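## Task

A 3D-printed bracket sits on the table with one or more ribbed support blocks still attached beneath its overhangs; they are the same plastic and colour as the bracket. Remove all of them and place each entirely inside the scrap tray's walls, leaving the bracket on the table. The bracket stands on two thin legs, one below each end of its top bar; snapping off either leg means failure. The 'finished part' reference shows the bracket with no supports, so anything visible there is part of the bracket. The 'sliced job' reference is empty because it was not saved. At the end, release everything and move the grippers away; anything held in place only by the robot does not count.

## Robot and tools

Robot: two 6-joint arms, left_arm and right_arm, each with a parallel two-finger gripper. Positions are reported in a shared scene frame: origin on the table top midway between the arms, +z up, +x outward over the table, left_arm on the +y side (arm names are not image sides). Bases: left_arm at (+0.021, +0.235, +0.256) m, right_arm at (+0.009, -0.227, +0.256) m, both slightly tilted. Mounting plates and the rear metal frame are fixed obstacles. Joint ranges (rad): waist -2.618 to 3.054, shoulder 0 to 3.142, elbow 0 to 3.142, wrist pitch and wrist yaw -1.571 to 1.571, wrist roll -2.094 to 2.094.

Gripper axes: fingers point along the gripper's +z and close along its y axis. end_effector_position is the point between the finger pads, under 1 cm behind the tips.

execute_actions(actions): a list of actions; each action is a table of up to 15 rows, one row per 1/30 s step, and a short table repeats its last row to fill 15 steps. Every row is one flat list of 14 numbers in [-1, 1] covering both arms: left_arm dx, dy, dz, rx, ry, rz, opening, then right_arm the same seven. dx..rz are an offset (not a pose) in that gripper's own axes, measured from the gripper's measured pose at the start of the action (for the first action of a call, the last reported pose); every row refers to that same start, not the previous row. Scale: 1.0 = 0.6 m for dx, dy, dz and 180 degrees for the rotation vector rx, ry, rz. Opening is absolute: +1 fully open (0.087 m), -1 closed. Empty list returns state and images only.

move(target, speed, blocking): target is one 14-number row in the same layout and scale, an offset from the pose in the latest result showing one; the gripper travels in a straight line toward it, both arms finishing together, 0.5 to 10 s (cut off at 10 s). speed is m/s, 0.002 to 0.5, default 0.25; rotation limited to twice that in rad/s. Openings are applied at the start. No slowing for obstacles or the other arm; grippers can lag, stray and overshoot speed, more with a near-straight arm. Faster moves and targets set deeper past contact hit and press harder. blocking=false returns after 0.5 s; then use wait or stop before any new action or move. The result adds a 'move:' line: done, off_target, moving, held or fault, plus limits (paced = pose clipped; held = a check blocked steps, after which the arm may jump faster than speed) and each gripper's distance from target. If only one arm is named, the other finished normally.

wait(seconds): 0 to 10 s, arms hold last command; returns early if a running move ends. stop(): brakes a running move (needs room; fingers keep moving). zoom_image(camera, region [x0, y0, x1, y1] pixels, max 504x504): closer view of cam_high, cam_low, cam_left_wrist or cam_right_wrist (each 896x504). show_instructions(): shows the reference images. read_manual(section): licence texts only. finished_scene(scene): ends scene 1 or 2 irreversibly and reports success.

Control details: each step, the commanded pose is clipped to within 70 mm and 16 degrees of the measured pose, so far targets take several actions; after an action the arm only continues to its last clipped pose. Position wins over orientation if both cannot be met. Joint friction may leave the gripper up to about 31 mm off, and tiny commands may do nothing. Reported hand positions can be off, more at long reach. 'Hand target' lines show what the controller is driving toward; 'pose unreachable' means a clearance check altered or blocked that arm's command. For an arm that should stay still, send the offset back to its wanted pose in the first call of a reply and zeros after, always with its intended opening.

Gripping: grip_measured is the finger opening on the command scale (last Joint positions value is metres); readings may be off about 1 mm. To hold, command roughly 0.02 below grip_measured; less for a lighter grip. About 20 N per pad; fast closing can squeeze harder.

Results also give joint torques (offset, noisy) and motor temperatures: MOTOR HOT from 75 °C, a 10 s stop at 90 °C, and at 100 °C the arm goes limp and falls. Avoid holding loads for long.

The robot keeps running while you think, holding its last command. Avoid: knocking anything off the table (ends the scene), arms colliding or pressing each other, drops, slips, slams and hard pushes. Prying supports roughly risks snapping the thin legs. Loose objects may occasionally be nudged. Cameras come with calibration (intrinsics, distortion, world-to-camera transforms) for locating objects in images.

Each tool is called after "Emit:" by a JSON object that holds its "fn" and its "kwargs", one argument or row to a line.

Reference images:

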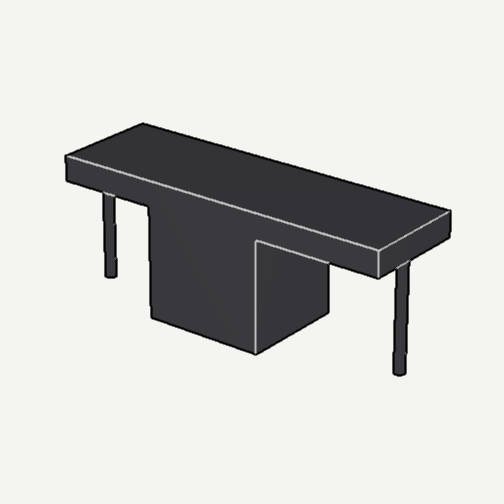

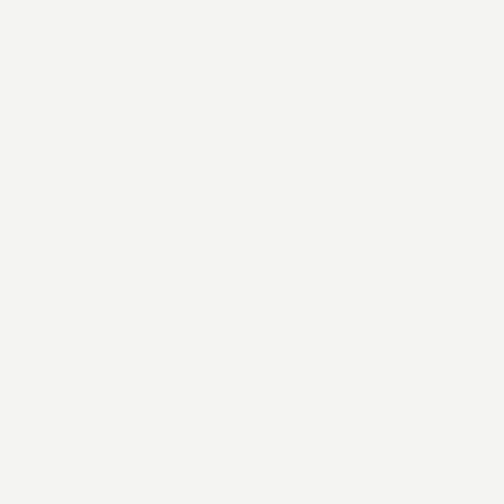

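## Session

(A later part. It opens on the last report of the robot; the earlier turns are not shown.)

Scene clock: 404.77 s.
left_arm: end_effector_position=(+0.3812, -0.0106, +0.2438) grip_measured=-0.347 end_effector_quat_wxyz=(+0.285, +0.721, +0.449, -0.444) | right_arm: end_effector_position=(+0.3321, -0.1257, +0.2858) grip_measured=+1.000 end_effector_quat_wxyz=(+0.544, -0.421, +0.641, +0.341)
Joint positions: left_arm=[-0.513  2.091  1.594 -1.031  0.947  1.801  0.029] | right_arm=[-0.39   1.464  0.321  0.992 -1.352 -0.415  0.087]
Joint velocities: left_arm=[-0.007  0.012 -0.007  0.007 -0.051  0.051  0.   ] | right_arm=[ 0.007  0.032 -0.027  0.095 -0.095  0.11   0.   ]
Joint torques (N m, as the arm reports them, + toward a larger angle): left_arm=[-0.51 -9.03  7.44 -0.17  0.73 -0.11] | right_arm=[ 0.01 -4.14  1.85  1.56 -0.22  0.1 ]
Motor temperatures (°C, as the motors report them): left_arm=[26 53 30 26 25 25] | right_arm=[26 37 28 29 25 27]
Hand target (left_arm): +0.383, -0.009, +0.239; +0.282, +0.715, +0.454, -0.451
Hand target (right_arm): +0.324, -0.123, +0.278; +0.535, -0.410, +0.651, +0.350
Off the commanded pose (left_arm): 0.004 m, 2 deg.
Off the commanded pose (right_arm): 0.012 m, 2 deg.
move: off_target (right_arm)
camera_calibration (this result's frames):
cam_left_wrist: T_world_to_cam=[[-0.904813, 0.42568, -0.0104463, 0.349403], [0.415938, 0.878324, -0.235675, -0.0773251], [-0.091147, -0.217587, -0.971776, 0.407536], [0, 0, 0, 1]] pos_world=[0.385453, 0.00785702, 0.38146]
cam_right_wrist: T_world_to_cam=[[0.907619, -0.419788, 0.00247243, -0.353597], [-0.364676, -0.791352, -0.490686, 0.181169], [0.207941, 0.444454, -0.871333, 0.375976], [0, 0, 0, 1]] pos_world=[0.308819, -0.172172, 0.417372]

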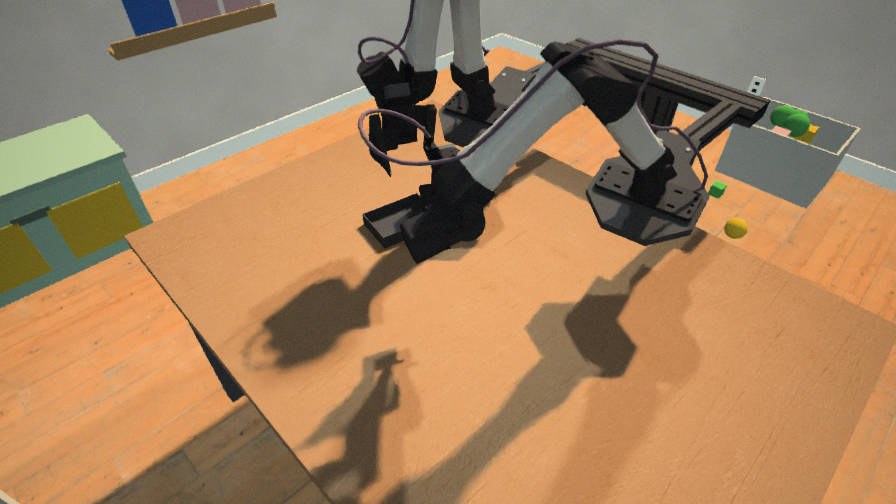

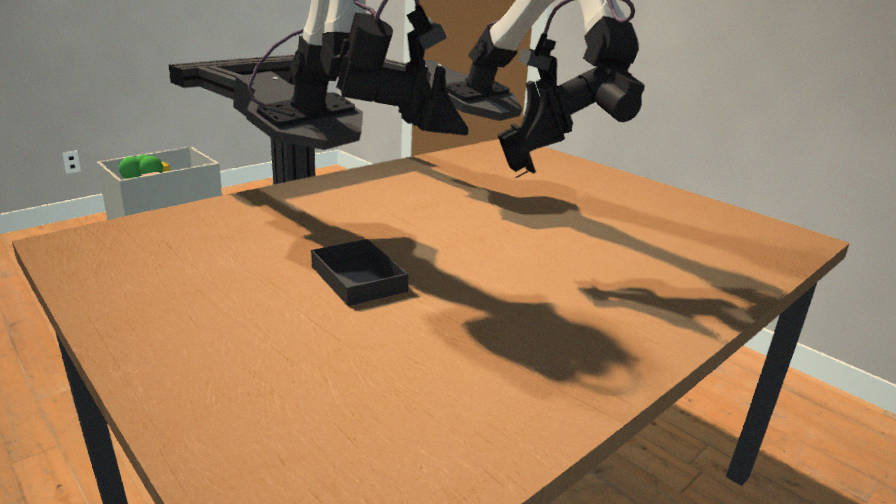

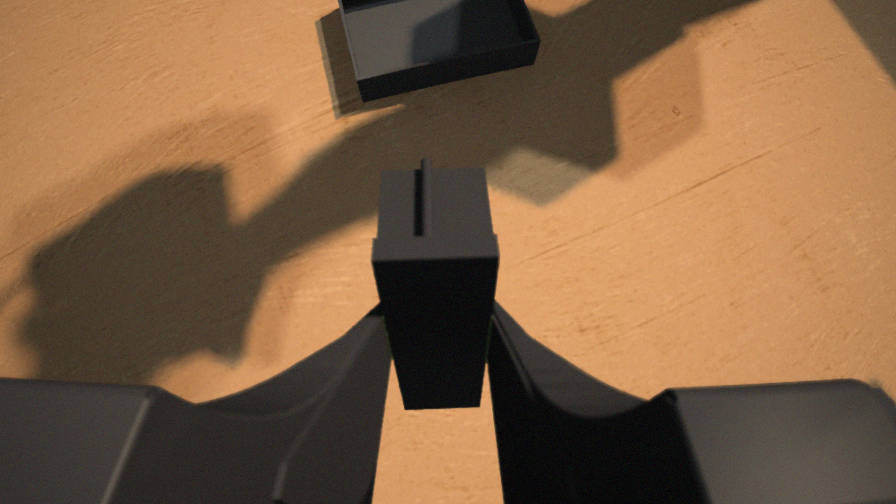

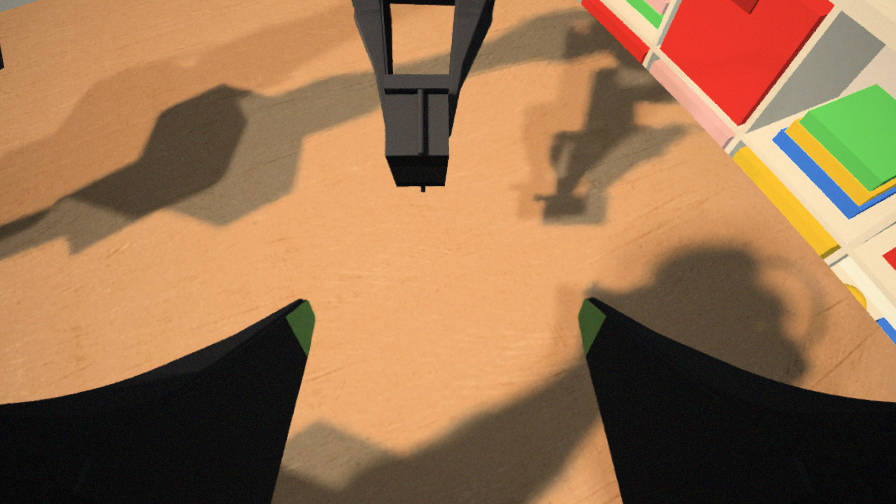

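Emit:
{"fn": "move", "kwargs": {
  "target": [0, 0, 0, 0, 0, 0, -0.42, -0.003, 0.022, 0.137, 0, 0, 0, 1],
  "speed": 0.08
}}

Emit:
{"fn": "zoom_image", "kwargs": {
  "camera": "cam_low",
  "region": [440, 0, 640, 190]
}}

Scene clock: 430.30 s.
left_arm: end_effector_position=(+0.3812, -0.0106, +0.2438) grip_measured=-0.347 end_effector_quat_wxyz=(+0.285, +0.721, +0.449, -0.444) | right_arm: end_effector_position=(+0.3469, -0.0501, +0.2720) grip_measured=+1.000 end_effector_quat_wxyz=(+0.541, -0.422, +0.643, +0.340)
Joint positions: left_arm=[-0.513  2.091  1.594 -1.031  0.947  1.801  0.029] | right_arm=[-0.049  1.58   0.348  1.159 -1.013 -0.328  0.087]
Joint velocities: left_arm=[-0.002  0.002 -0.012 -0.007  0.007 -0.037 -0.   ] | right_arm=[-0.017  0.012  0.002  0.007 -0.022 -0.037  0.   ]
Joint torques (N m, as the arm reports them, + toward a larger angle): left_arm=[ -1.59 -10.98   5.6   -0.02   0.62  -0.18] | right_arm=[ 0.68 -4.9   5.67  1.76 -0.16  0.14]
Motor temperatures (°C, as the motors report them): left_arm=[26 51 33 26 26 25] | right_arm=[26 34 28 31 25 27]
Hand target (left_arm): +0.381, -0.011, +0.244; +0.285, +0.721, +0.449, -0.444
Hand target (right_arm): +0.353, -0.047, +0.273; +0.544, -0.421, +0.641, +0.340
Off the commanded pose (left_arm): 0.000 m, 0 deg.
Off the commanded pose (right_arm): 0.008 m, 0 deg.
move: done
camera_calibration (this result's frames):
cam_left_wrist: T_world_to_cam=[[-0.904813, 0.42568, -0.0104463, 0.349403], [0.415938, 0.878324, -0.235675, -0.0773251], [-0.091147, -0.217587, -0.971776, 0.407536], [0, 0, 0, 1]] pos_world=[0.385453, 0.00785702, 0.38146]
cam_right_wrist: T_world_to_cam=[[0.908443, -0.418009, 0.000930473, -0.335061], [-0.365013, -0.79435, -0.485565, 0.238229], [0.203709, 0.440768, -0.8742, 0.32938], [0, 0, 0, 1]] pos_world=[0.324243, -0.0960013, 0.403931]

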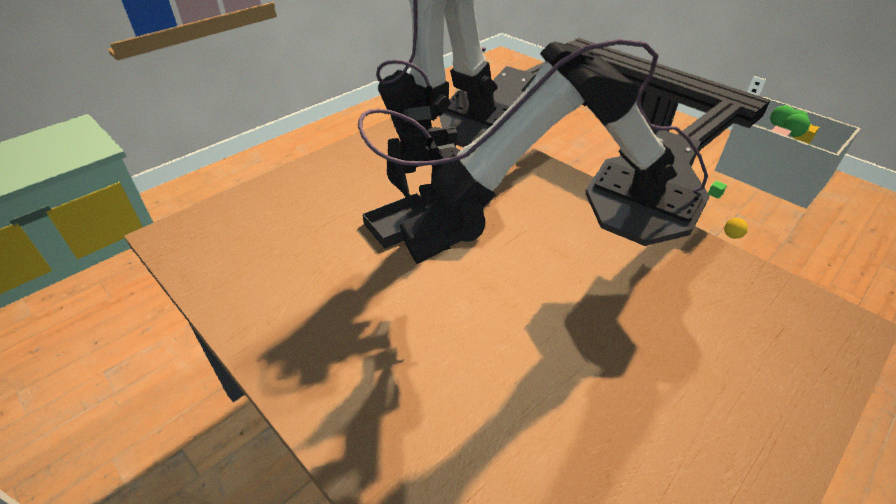

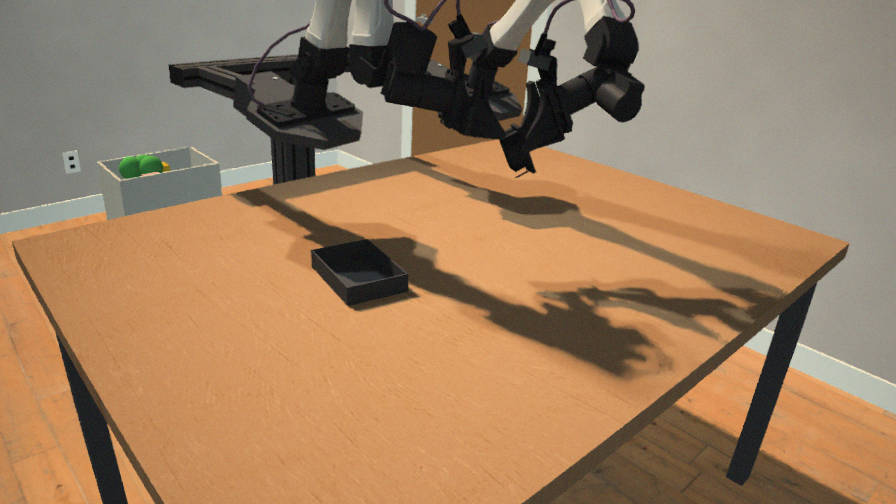

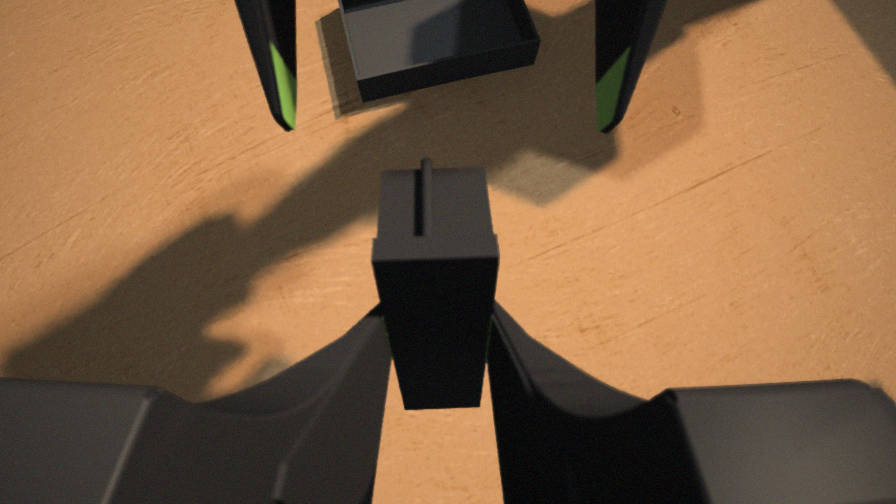

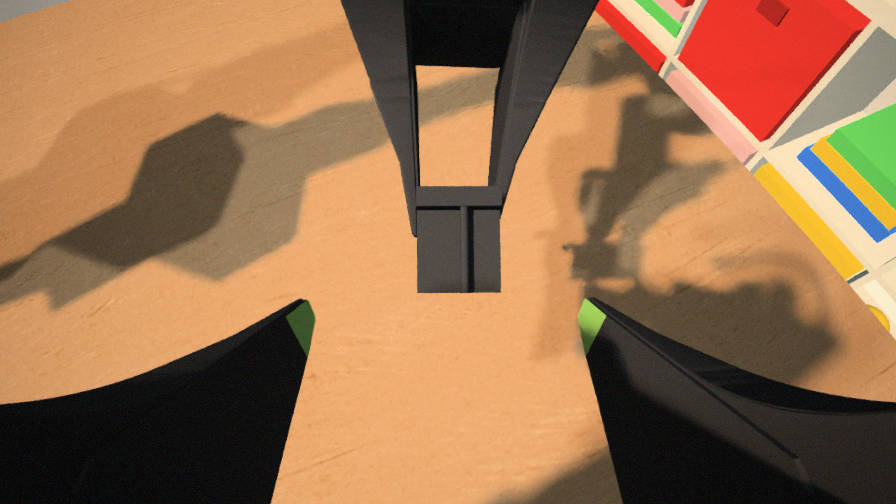

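Region (440, 0, 640, 190) of cam_low's 896x504 image, scaled by 2.520, with more detail than that image has; it fills the top 479 rows of this view, and the rest is white.

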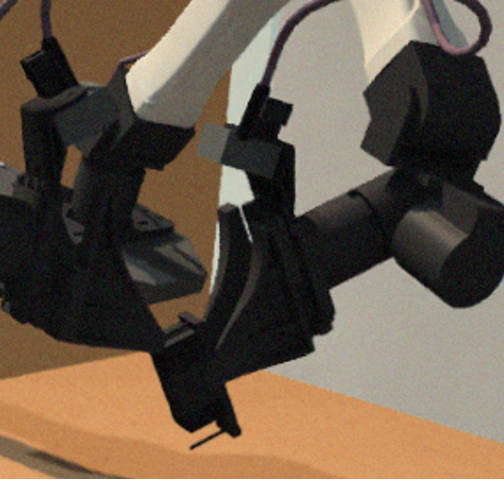

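Emit:
{"fn": "move", "kwargs": {
  "target": [0, 0, 0, 0, 0, 0, -0.42, -0.005, -0.013, 0.056, 0, 0, 0, 1],
  "speed": 0.04
}}

Emit:
{"fn": "zoom_image", "kwargs": {
  "camera": "cam_low",
  "region": [440, 0, 640, 190]
}}

Scene clock: 440.67 s.
left_arm: end_effector_position=(+0.3812, -0.0106, +0.2438) grip_measured=-0.347 end_effector_quat_wxyz=(+0.285, +0.721, +0.449, -0.444) | right_arm: end_effector_position=(+0.3636, -0.0265, +0.2722) grip_measured=+1.000 end_effector_quat_wxyz=(+0.546, -0.426, +0.637, +0.337)
Joint positions: left_arm=[-0.513  2.091  1.594 -1.031  0.947  1.801  0.029] | right_arm=[ 0.037  1.633  0.422  1.157 -0.928 -0.326  0.087]
Joint velocities: left_arm=[-0.007  0.007  0.007 -0.007 -0.051  0.007 -0.   ] | right_arm=[ 0.007 -0.017 -0.002 -0.037  0.037 -0.037  0.   ]
Joint torques (N m, as the arm reports them, + toward a larger angle): left_arm=[ -1.57 -10.93   5.63  -0.02   0.63  -0.17] | right_arm=[ 0.91 -5.68  5.86  1.62 -0.17  0.1 ]
Motor temperatures (°C, as the motors report them): left_arm=[26 52 32 26 26 25] | right_arm=[26 34 28 32 25 27]
Hand target (left_arm): +0.381, -0.011, +0.244; +0.285, +0.721, +0.449, -0.444
Hand target (right_arm): +0.367, -0.023, +0.269; +0.541, -0.422, +0.642, +0.341
Off the commanded pose (left_arm): 0.000 m, 0 deg.
Off the commanded pose (right_arm): 0.007 m, 1 deg.
move: done
camera_calibration (this result's frames):
cam_left_wrist: T_world_to_cam=[[-0.904813, 0.42568, -0.0104463, 0.349403], [0.415938, 0.878324, -0.235675, -0.0773251], [-0.091147, -0.217587, -0.971776, 0.407536], [0, 0, 0, 1]] pos_world=[0.385453, 0.00785702, 0.38146]
cam_right_wrist: T_world_to_cam=[[0.909112, -0.416179, 0.0176264, -0.345115], [-0.354649, -0.795513, -0.491308, 0.260954], [0.218494, 0.440403, -0.870808, 0.309398], [0, 0, 0, 1]] pos_world=[0.338694, -0.0722975, 0.403718]

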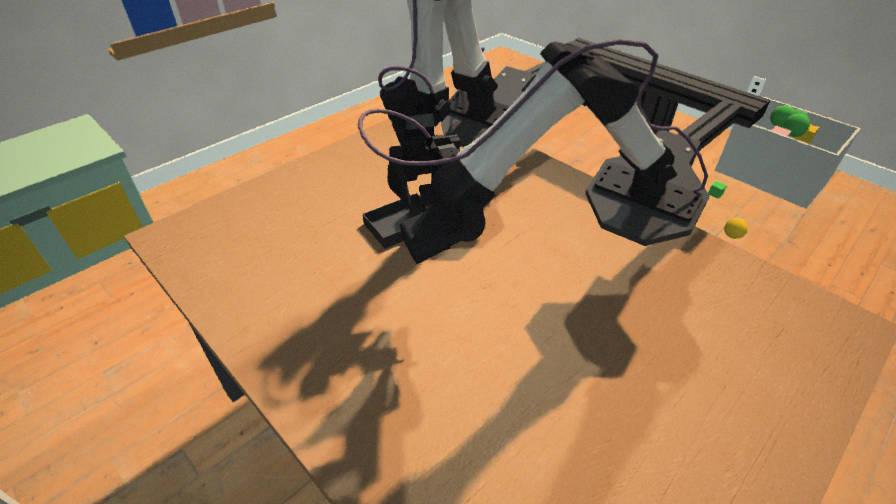

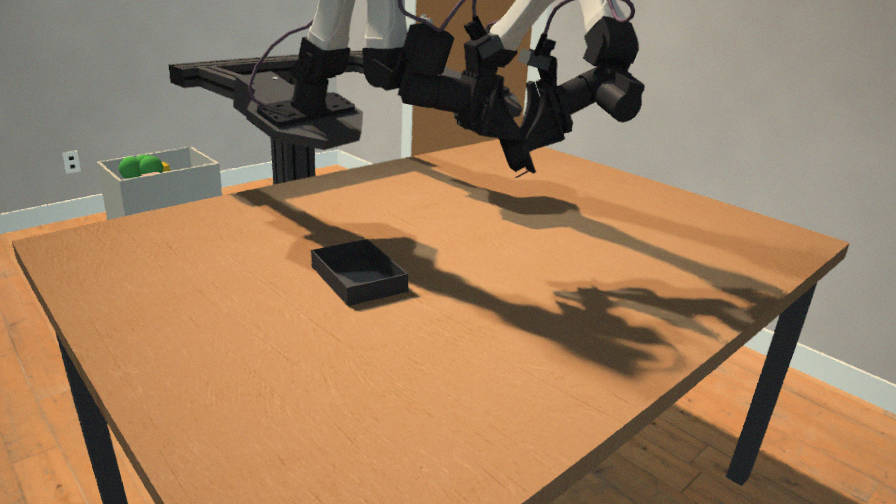

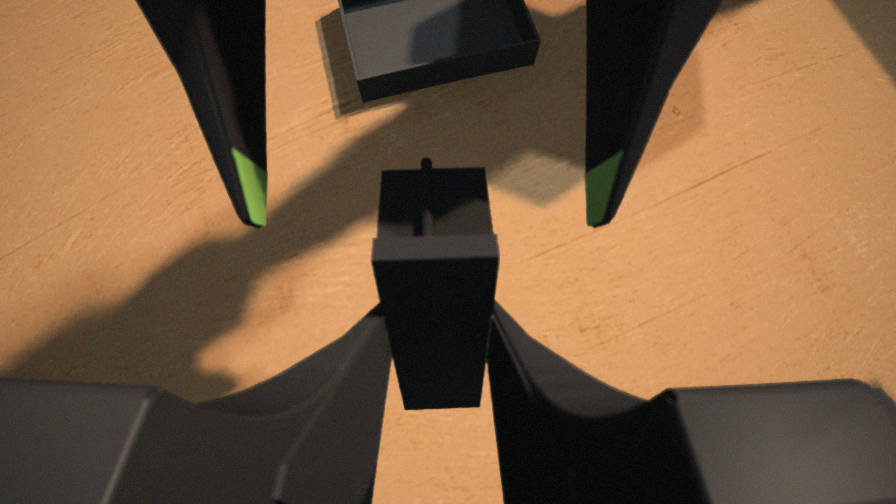

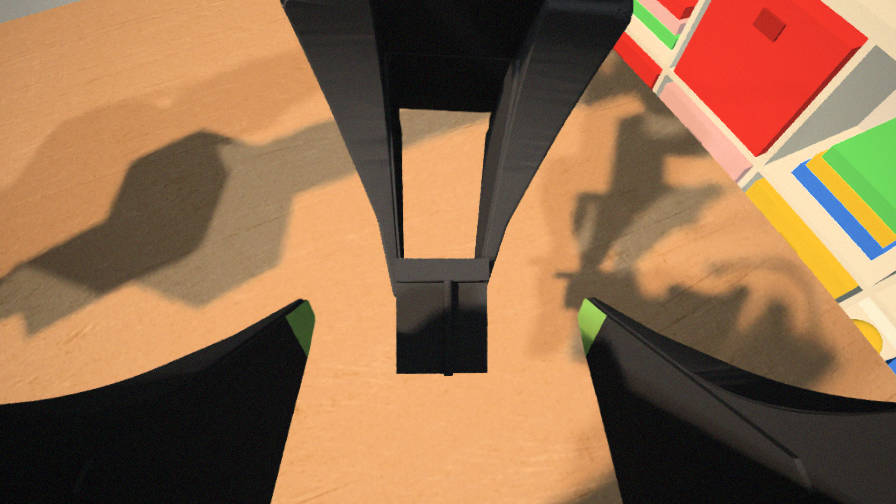

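Region (440, 0, 640, 190) of cam_low's 896x504 image, scaled by 2.520, with more detail than that image has; it fills the top 479 rows of this view, and the rest is white.

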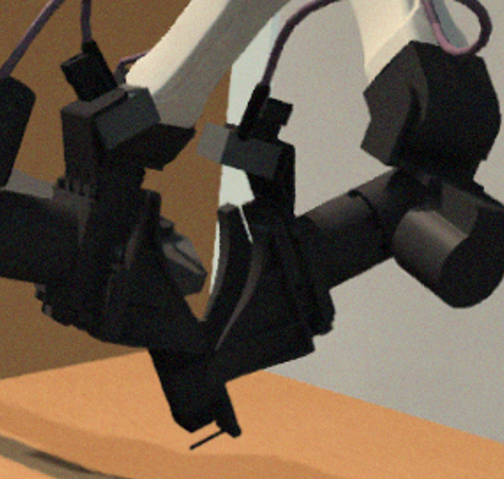

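Emit:
{"fn": "execute_actions", "kwargs": {
  "actions": []
}}

Scene clock: 452.33 s.
left_arm: end_effector_position=(+0.3812, -0.0106, +0.2438) grip_measured=-0.347 end_effector_quat_wxyz=(+0.285, +0.721, +0.449, -0.444) | right_arm: end_effector_position=(+0.3639, -0.0267, +0.2720) grip_measured=+1.000 end_effector_quat_wxyz=(+0.546, -0.426, +0.638, +0.336)
Joint positions: left_arm=[-0.513  2.091  1.594 -1.031  0.947  1.801  0.029] | right_arm=[ 0.037  1.633  0.422  1.156 -0.926 -0.326  0.087]
Joint velocities: left_arm=[-0.002 -0.002 -0.002 -0.022 -0.022  0.007  0.001] | right_arm=[-0.002 -0.012  0.007 -0.022  0.007  0.066  0.   ]
Joint torques (N m, as the arm reports them, + toward a larger angle): left_arm=[ -1.57 -10.91   5.63  -0.02   0.62  -0.15] | right_arm=[ 0.78 -5.64  5.82  1.61 -0.15  0.11]
Motor temperatures (°C, as the motors report them): left_arm=[26 53 32 26 26 25] | right_arm=[26 33 29 32 25 27]
Hand target (left_arm): +0.381, -0.011, +0.244; +0.285, +0.721, +0.449, -0.444
Hand target (right_arm): +0.368, -0.023, +0.269; +0.541, -0.423, +0.642, +0.340
Off the commanded pose (left_arm): 0.000 m, 0 deg.
Off the commanded pose (right_arm): 0.006 m, 1 deg.
camera_calibration (this result's frames):
cam_left_wrist: T_world_to_cam=[[-0.904813, 0.42568, -0.0104463, 0.349403], [0.415938, 0.878324, -0.235675, -0.0773251], [-0.091147, -0.217587, -0.971776, 0.407536], [0, 0, 0, 1]] pos_world=[0.385453, 0.00785702, 0.38146]
cam_right_wrist: T_world_to_cam=[[0.90822, -0.418118, 0.0177022, -0.345213], [-0.356503, -0.795153, -0.490548, 0.261283], [0.219183, 0.439215, -0.871234, 0.309112], [0, 0, 0, 1]] pos_world=[0.338925, -0.0723469, 0.403592]

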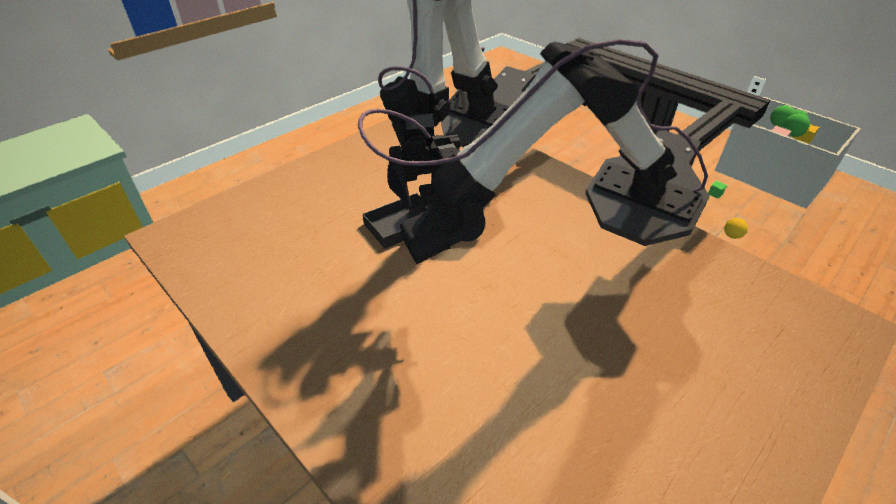

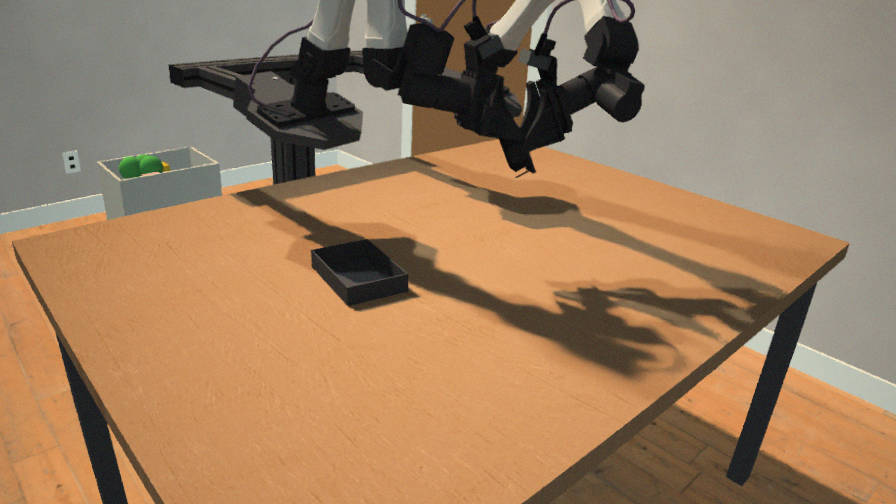

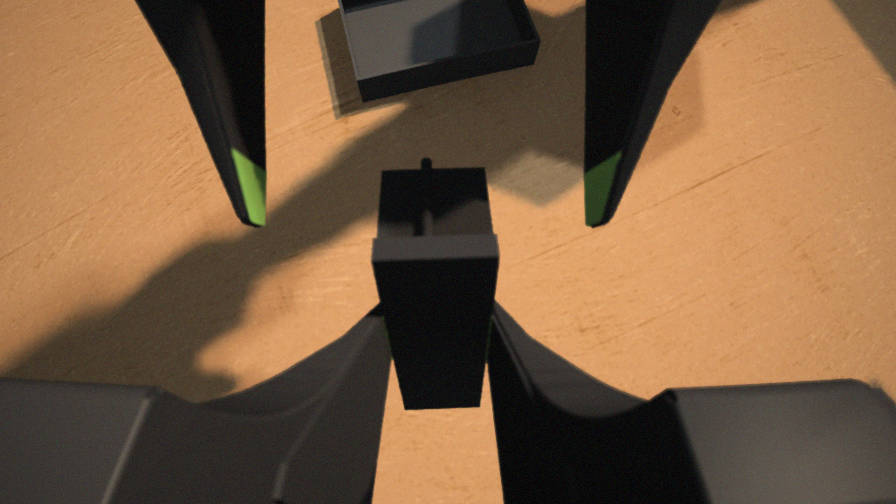

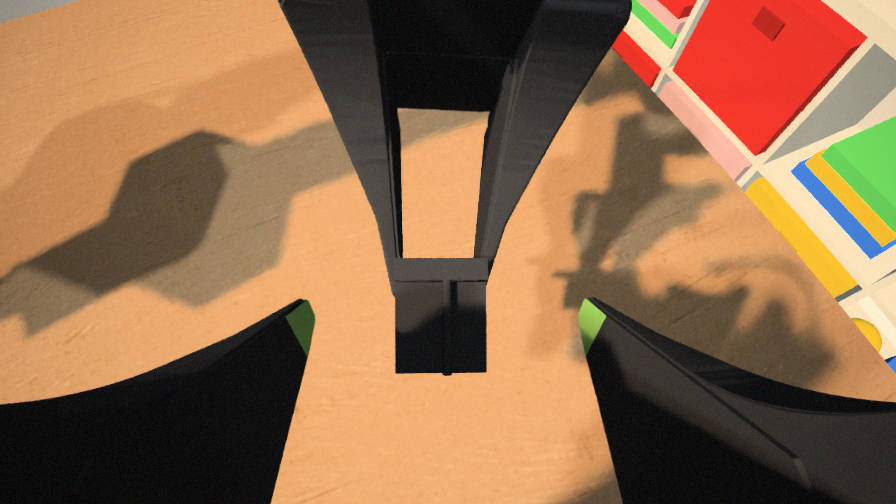

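Emit:
{"fn": "move", "kwargs": {
  "target": [0,0,0,0,0,0,-0.42, 0.02,0,0.007,0,0,0,1],
  "speed": 0.02
}}

Scene clock: 479.73 s.
left_arm: end_effector_position=(+0.3812, -0.0106, +0.2438) grip_measured=-0.347 end_effector_quat_wxyz=(+0.285, +0.721, +0.449, -0.444) | right_arm: end_effector_position=(+0.3641, -0.0264, +0.2620) grip_measured=+1.000 end_effector_quat_wxyz=(+0.546, -0.426, +0.638, +0.336)
Joint positions: left_arm=[-0.513  2.091  1.594 -1.031  0.947  1.801  0.029] | right_arm=[ 0.037  1.693  0.422  1.216 -0.926 -0.326  0.087]
Joint velocities: left_arm=[-0.007  0.012  0.012  0.007 -0.022 -0.007  0.   ] | right_arm=[ 0.007 -0.012 -0.007 -0.007  0.037 -0.022  0.   ]
Joint torques (N m, as the arm reports them, + toward a larger angle): left_arm=[ -1.53 -10.88   5.7   -0.01   0.64  -0.15] | right_arm=[ 0.24 -5.84  4.03  1.82 -0.24  0.03]
Motor temperatures (°C, as the motors report them): left_arm=[26 54 33 26 26 25] | right_arm=[26 33 30 33 25 27]
Hand target (left_arm): +0.381, -0.011, +0.244; +0.285, +0.721, +0.449, -0.444
Hand target (right_arm): +0.365, -0.025, +0.260; +0.546, -0.426, +0.638, +0.336
Off the commanded pose (left_arm): 0.000 m, 0 deg.
Off the commanded pose (right_arm): 0.003 m, 0 deg.
move: done
camera_calibration (this result's frames):
cam_left_wrist: T_world_to_cam=[[-0.904813, 0.42568, -0.0104463, 0.349403], [0.415938, 0.878324, -0.235675, -0.0773251], [-0.091147, -0.217587, -0.971776, 0.407536], [0, 0, 0, 1]] pos_world=[0.385453, 0.00785702, 0.38146]
cam_right_wrist: T_world_to_cam=[[0.90822, -0.418118, 0.0177022, -0.345065], [-0.356503, -0.795153, -0.490548, 0.256656], [0.219183, 0.439215, -0.871234, 0.300167], [0, 0, 0, 1]] pos_world=[0.339102, -0.0720351, 0.393526]

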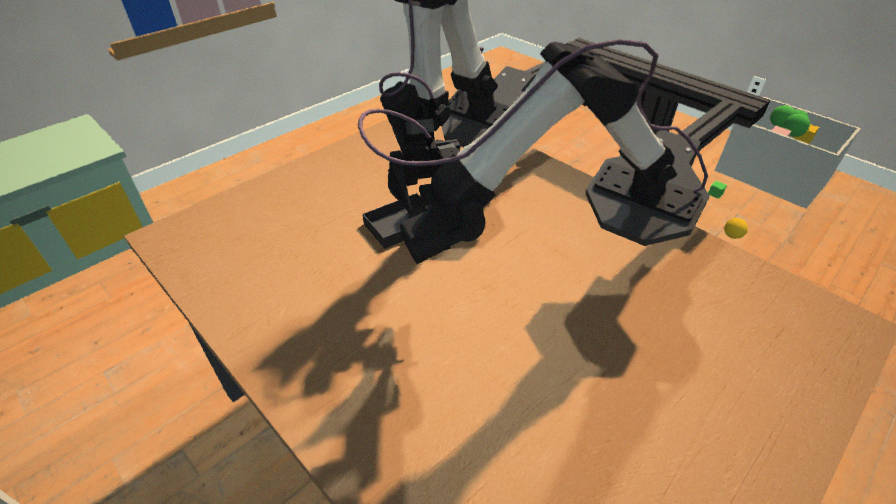

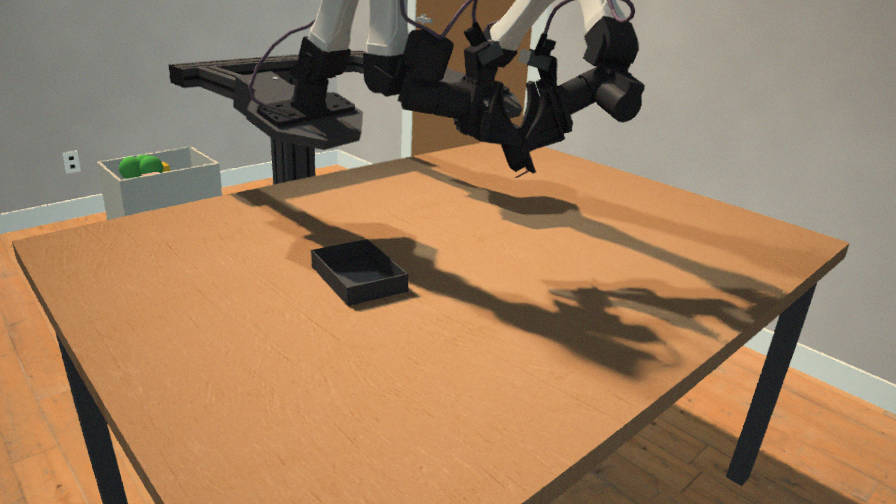

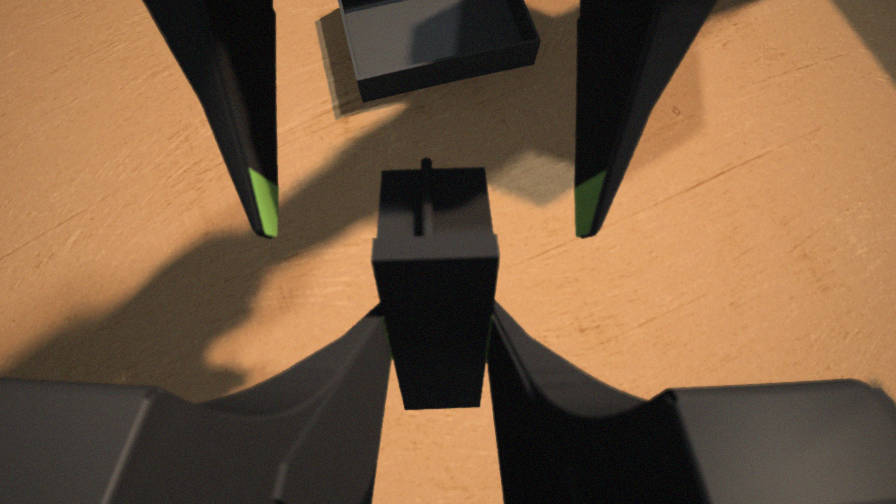

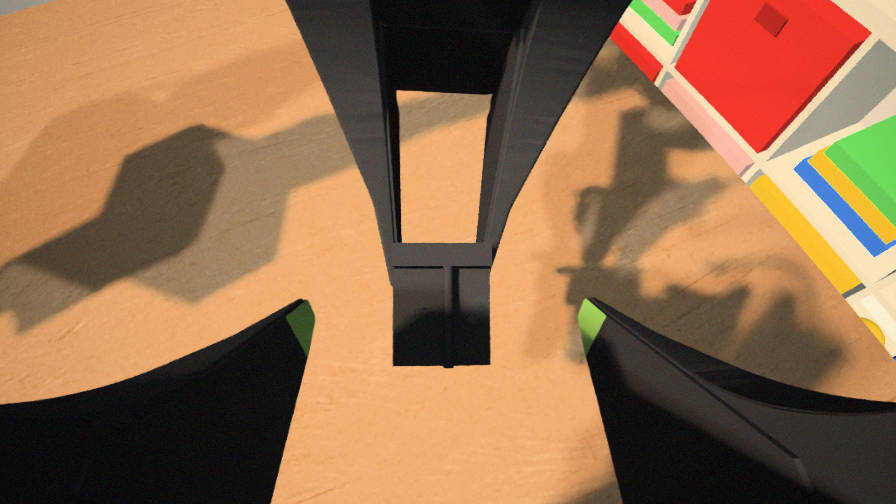

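Emit:
{"fn": "move", "kwargs": {
  "target": [0,0,0,0,0,0,-0.42, 0,0.008,0,-0.008,0,0,-0.15],
  "speed": 0.02
}}

Scene clock: 496.43 s.
left_arm: end_effector_position=(+0.3812, -0.0106, +0.2438) grip_measured=-0.347 end_effector_quat_wxyz=(+0.285, +0.721, +0.449, -0.444) | right_arm: end_effector_position=(+0.3619, -0.0252, +0.2623) grip_measured=-0.150 end_effector_quat_wxyz=(+0.545, -0.429, +0.635, +0.341)
Joint positions: left_arm=[-0.513  2.091  1.594 -1.031  0.947  1.801  0.029] | right_arm=[ 0.037  1.693  0.422  1.214 -0.94  -0.327  0.037]
Joint velocities: left_arm=[-0.017  0.007 -0.012  0.11  -0.007  0.007  0.   ] | right_arm=[ 0.002 -0.007 -0.002 -0.007 -0.037 -0.007 -0.   ]
Joint torques (N m, as the arm reports them, + toward a larger angle): left_arm=[ -1.52 -10.96   5.69  -0.02   0.62  -0.17] | right_arm=[-0.16 -7.47  3.37  1.59 -0.37 -0.03]
Motor temperatures (°C, as the motors report them): left_arm=[26 55 33 26 26 25] | right_arm=[26 34 29 34 25 27]
Hand target (left_arm): +0.381, -0.011, +0.244; +0.285, +0.721, +0.449, -0.444
Hand target (right_arm): +0.360, -0.024, +0.262; +0.541, -0.432, +0.634, +0.344
Off the commanded pose (left_arm): 0.000 m, 0 deg.
Off the commanded pose (right_arm): 0.002 m, 1 deg.
move: done
camera_calibration (this result's frames):
cam_left_wrist: T_world_to_cam=[[-0.904813, 0.42568, -0.0104463, 0.349403], [0.415938, 0.878324, -0.235675, -0.0773251], [-0.091147, -0.217587, -0.971776, 0.407536], [0, 0, 0, 1]] pos_world=[0.385453, 0.00785702, 0.38146]
cam_right_wrist: T_world_to_cam=[[0.913853, -0.405759, 0.0152648, -0.343687], [-0.346137, -0.798123, -0.493142, 0.253869], [0.21228, 0.445375, -0.869815, 0.3027], [0, 0, 0, 1]] pos_world=[0.337696, -0.0716502, 0.393733]

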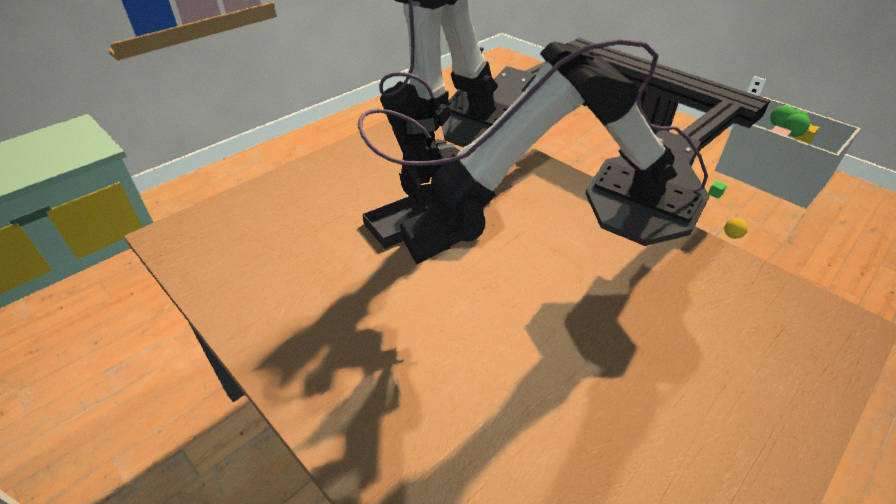

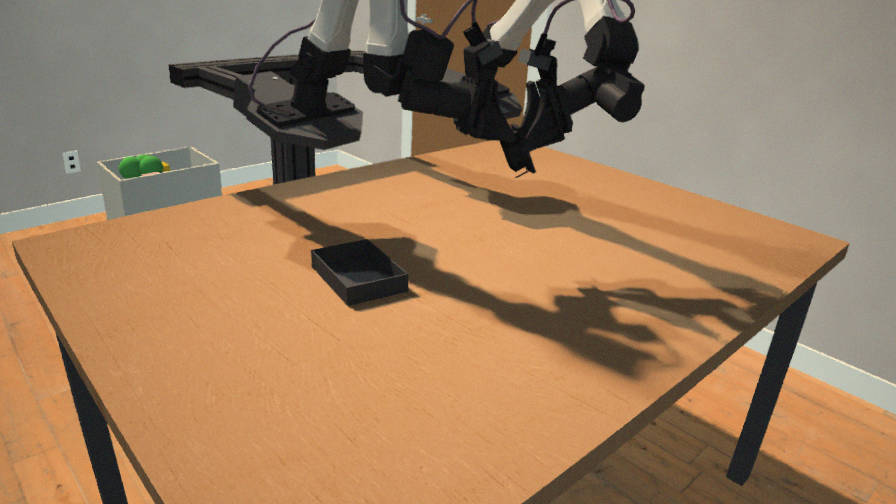

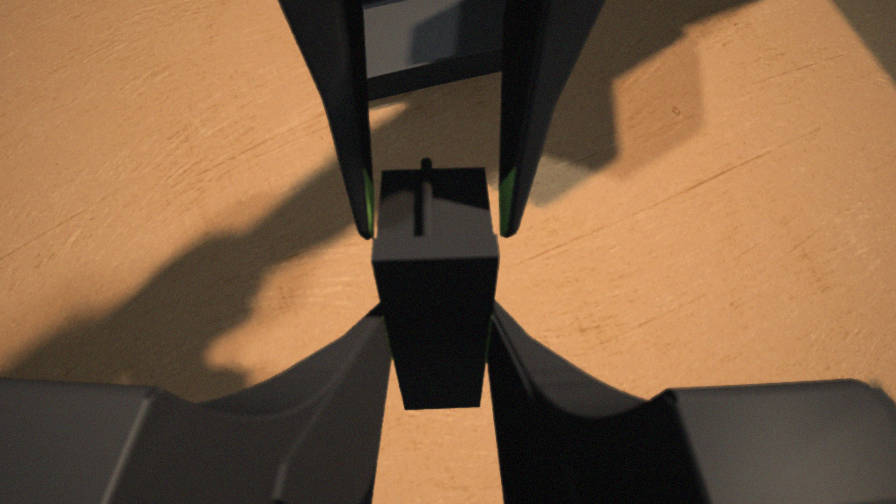

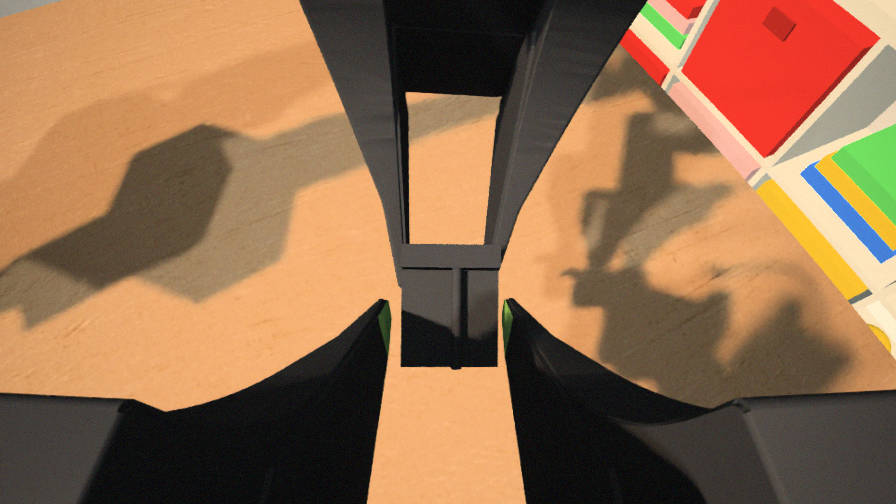

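Emit:
{"fn": "execute_actions", "kwargs": {
  "actions": [
    [[0,0,0,0,0,0,-0.42,0,0,0,0,0,0,-0.165],[0,0,0,0,0,0,-0.42,0,0,0,0,0,0,-0.18],[0,0,0,0,0,0,-0.42,0,0,0,0,0,0,-0.195],[0,0,0,0,0,0,-0.42,0,0,0,0,0,0,-0.21],[0,0,0,0,0,0,-0.42,0,0,0,0,0,0,-0.225],[0,0,0,0,0,0,-0.42,0,0,0,0,0,0,-0.24],[0,0,0,0,0,0,-0.42,0,0,0,0,0,0,-0.255],[0,0,0,0,0,0,-0.42,0,0,0,0,0,0,-0.27],[0,0,0,0,0,0,-0.42,0,0,0,0,0,0,-0.285],[0,0,0,0,0,0,-0.42,0,0,0,0,0,0,-0.30],[0,0,0,0,0,0,-0.42,0,0,0,0,0,0,-0.31],[0,0,0,0,0,0,-0.42,0,0,0,0,0,0,-0.32],[0,0,0,0,0,0,-0.42,0,0,0,0,0,0,-0.33],[0,0,0,0,0,0,-0.42,0,0,0,0,0,0,-0.34],[0,0,0,0,0,0,-0.42,0,0,0,0,0,0,-0.35]],
    [[0,0,0,0,0,0,-0.42,0,0,0,0,0,0,-0.36],[0,0,0,0,0,0,-0.42,0,0,0,0,0,0,-0.37],[0,0,0,0,0,0,-0.42,0,0,0,0,0,0,-0.38],[0,0,0,0,0,0,-0.42,0,0,0,0,0,0,-0.39],[0,0,0,0,0,0,-0.42,0,0,0,0,0,0,-0.40],[0,0,0,0,0,0,-0.42,0,0,0,0,0,0,-0.41],[0,0,0,0,0,0,-0.42,0,0,0,0,0,0,-0.42],[0,0,0,0,0,0,-0.42,0,0,0,0,0,0,-0.43],[0,0,0,0,0,0,-0.42,0,0,0,0,0,0,-0.44],[0,0,0,0,0,0,-0.42,0,0,0,0,0,0,-0.45],[0,0,0,0,0,0,-0.42,0,0,0,0,0,0,-0.46],[0,0,0,0,0,0,-0.42,0,0,0,0,0,0,-0.47]]
  ]
}}

Scene clock: 506.23 s.
left_arm: end_effector_position=(+0.3811, -0.0105, +0.2439) grip_measured=-0.347 end_effector_quat_wxyz=(+0.285, +0.721, +0.449, -0.444) | right_arm: end_effector_position=(+0.3623, -0.0254, +0.2622) grip_measured=-0.324 end_effector_quat_wxyz=(+0.545, -0.429, +0.635, +0.340)
Joint positions: left_arm=[-0.513  2.091  1.594 -1.031  0.947  1.801  0.029] | right_arm=[ 0.037  1.693  0.422  1.214 -0.937 -0.328  0.03 ]
Joint velocities: left_arm=[-0.012 -0.012  0.012  0.051 -0.037 -0.066 -0.001] | right_arm=[-0.012 -0.007  0.007 -0.022 -0.037  0.081  0.001]
Joint torques (N m, as the arm reports them, + toward a larger angle): left_arm=[ -1.5  -10.9    5.57  -0.03   0.62  -0.16] | right_arm=[-0.23 -7.25  3.41  1.78 -0.29  0.03]
Motor temperatures (°C, as the motors report them): left_arm=[26 55 33 26 26 25] | right_arm=[26 34 29 34 25 27]
Hand target (left_arm): +0.381, -0.011, +0.244; +0.285, +0.721, +0.449, -0.444
Hand target (right_arm): +0.362, -0.025, +0.262; +0.545, -0.429, +0.635, +0.340
Off the commanded pose (left_arm): 0.000 m, 0 deg.
Off the commanded pose (right_arm): 0.000 m, 0 deg.
camera_calibration (this result's frames):
cam_left_wrist: T_world_to_cam=[[-0.904793, 0.425734, -0.0100722, 0.349226], [0.415905, 0.878327, -0.235722, -0.0772901], [-0.0915079, -0.217468, -0.971768, 0.407683], [0, 0, 0, 1]] pos_world=[0.385429, 0.00786694, 0.381472]
cam_right_wrist: T_world_to_cam=[[0.912848, -0.407982, 0.0160869, -0.344058], [-0.347877, -0.797784, -0.492466, 0.254214], [0.213751, 0.44395, -0.870183, 0.302141], [0, 0, 0, 1]] pos_world=[0.337925, -0.0716966, 0.393644]

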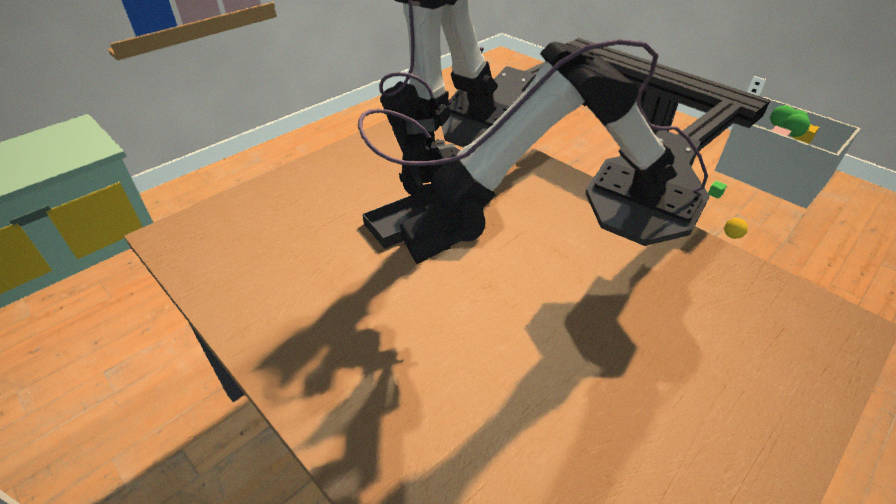

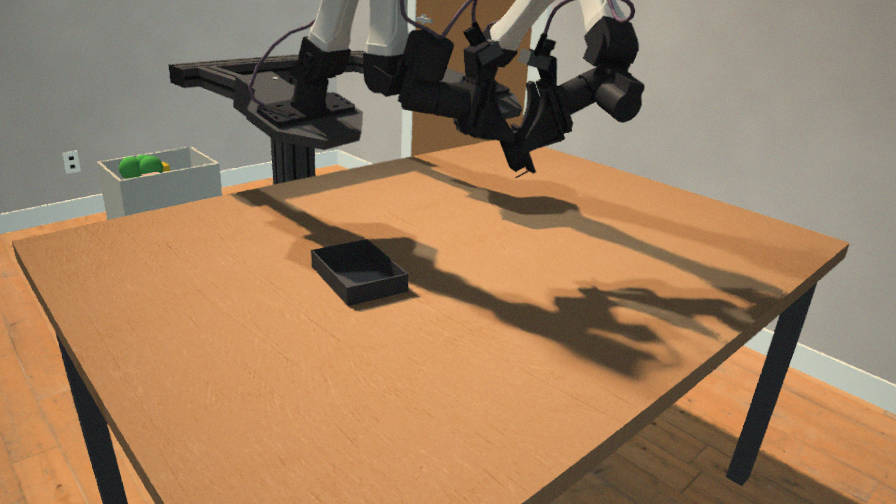

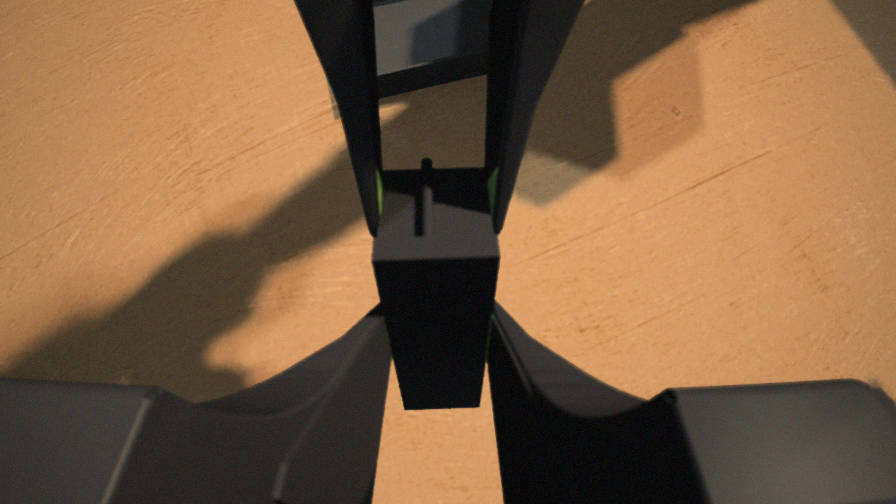

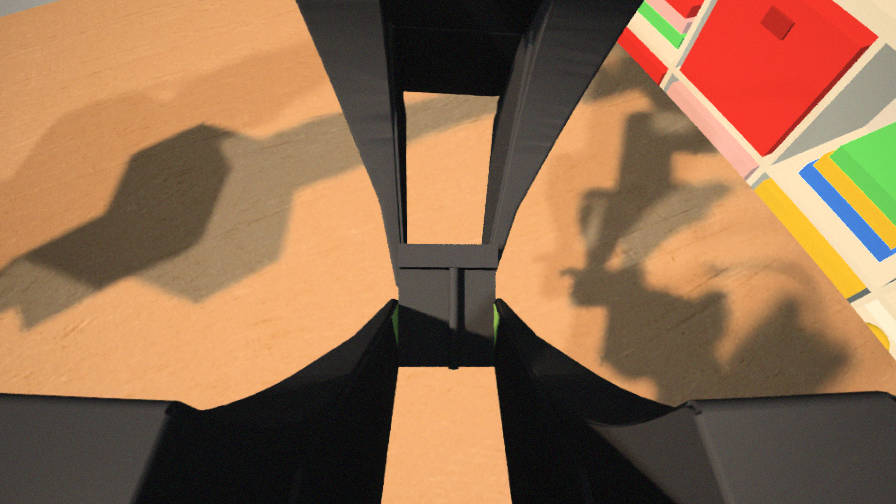

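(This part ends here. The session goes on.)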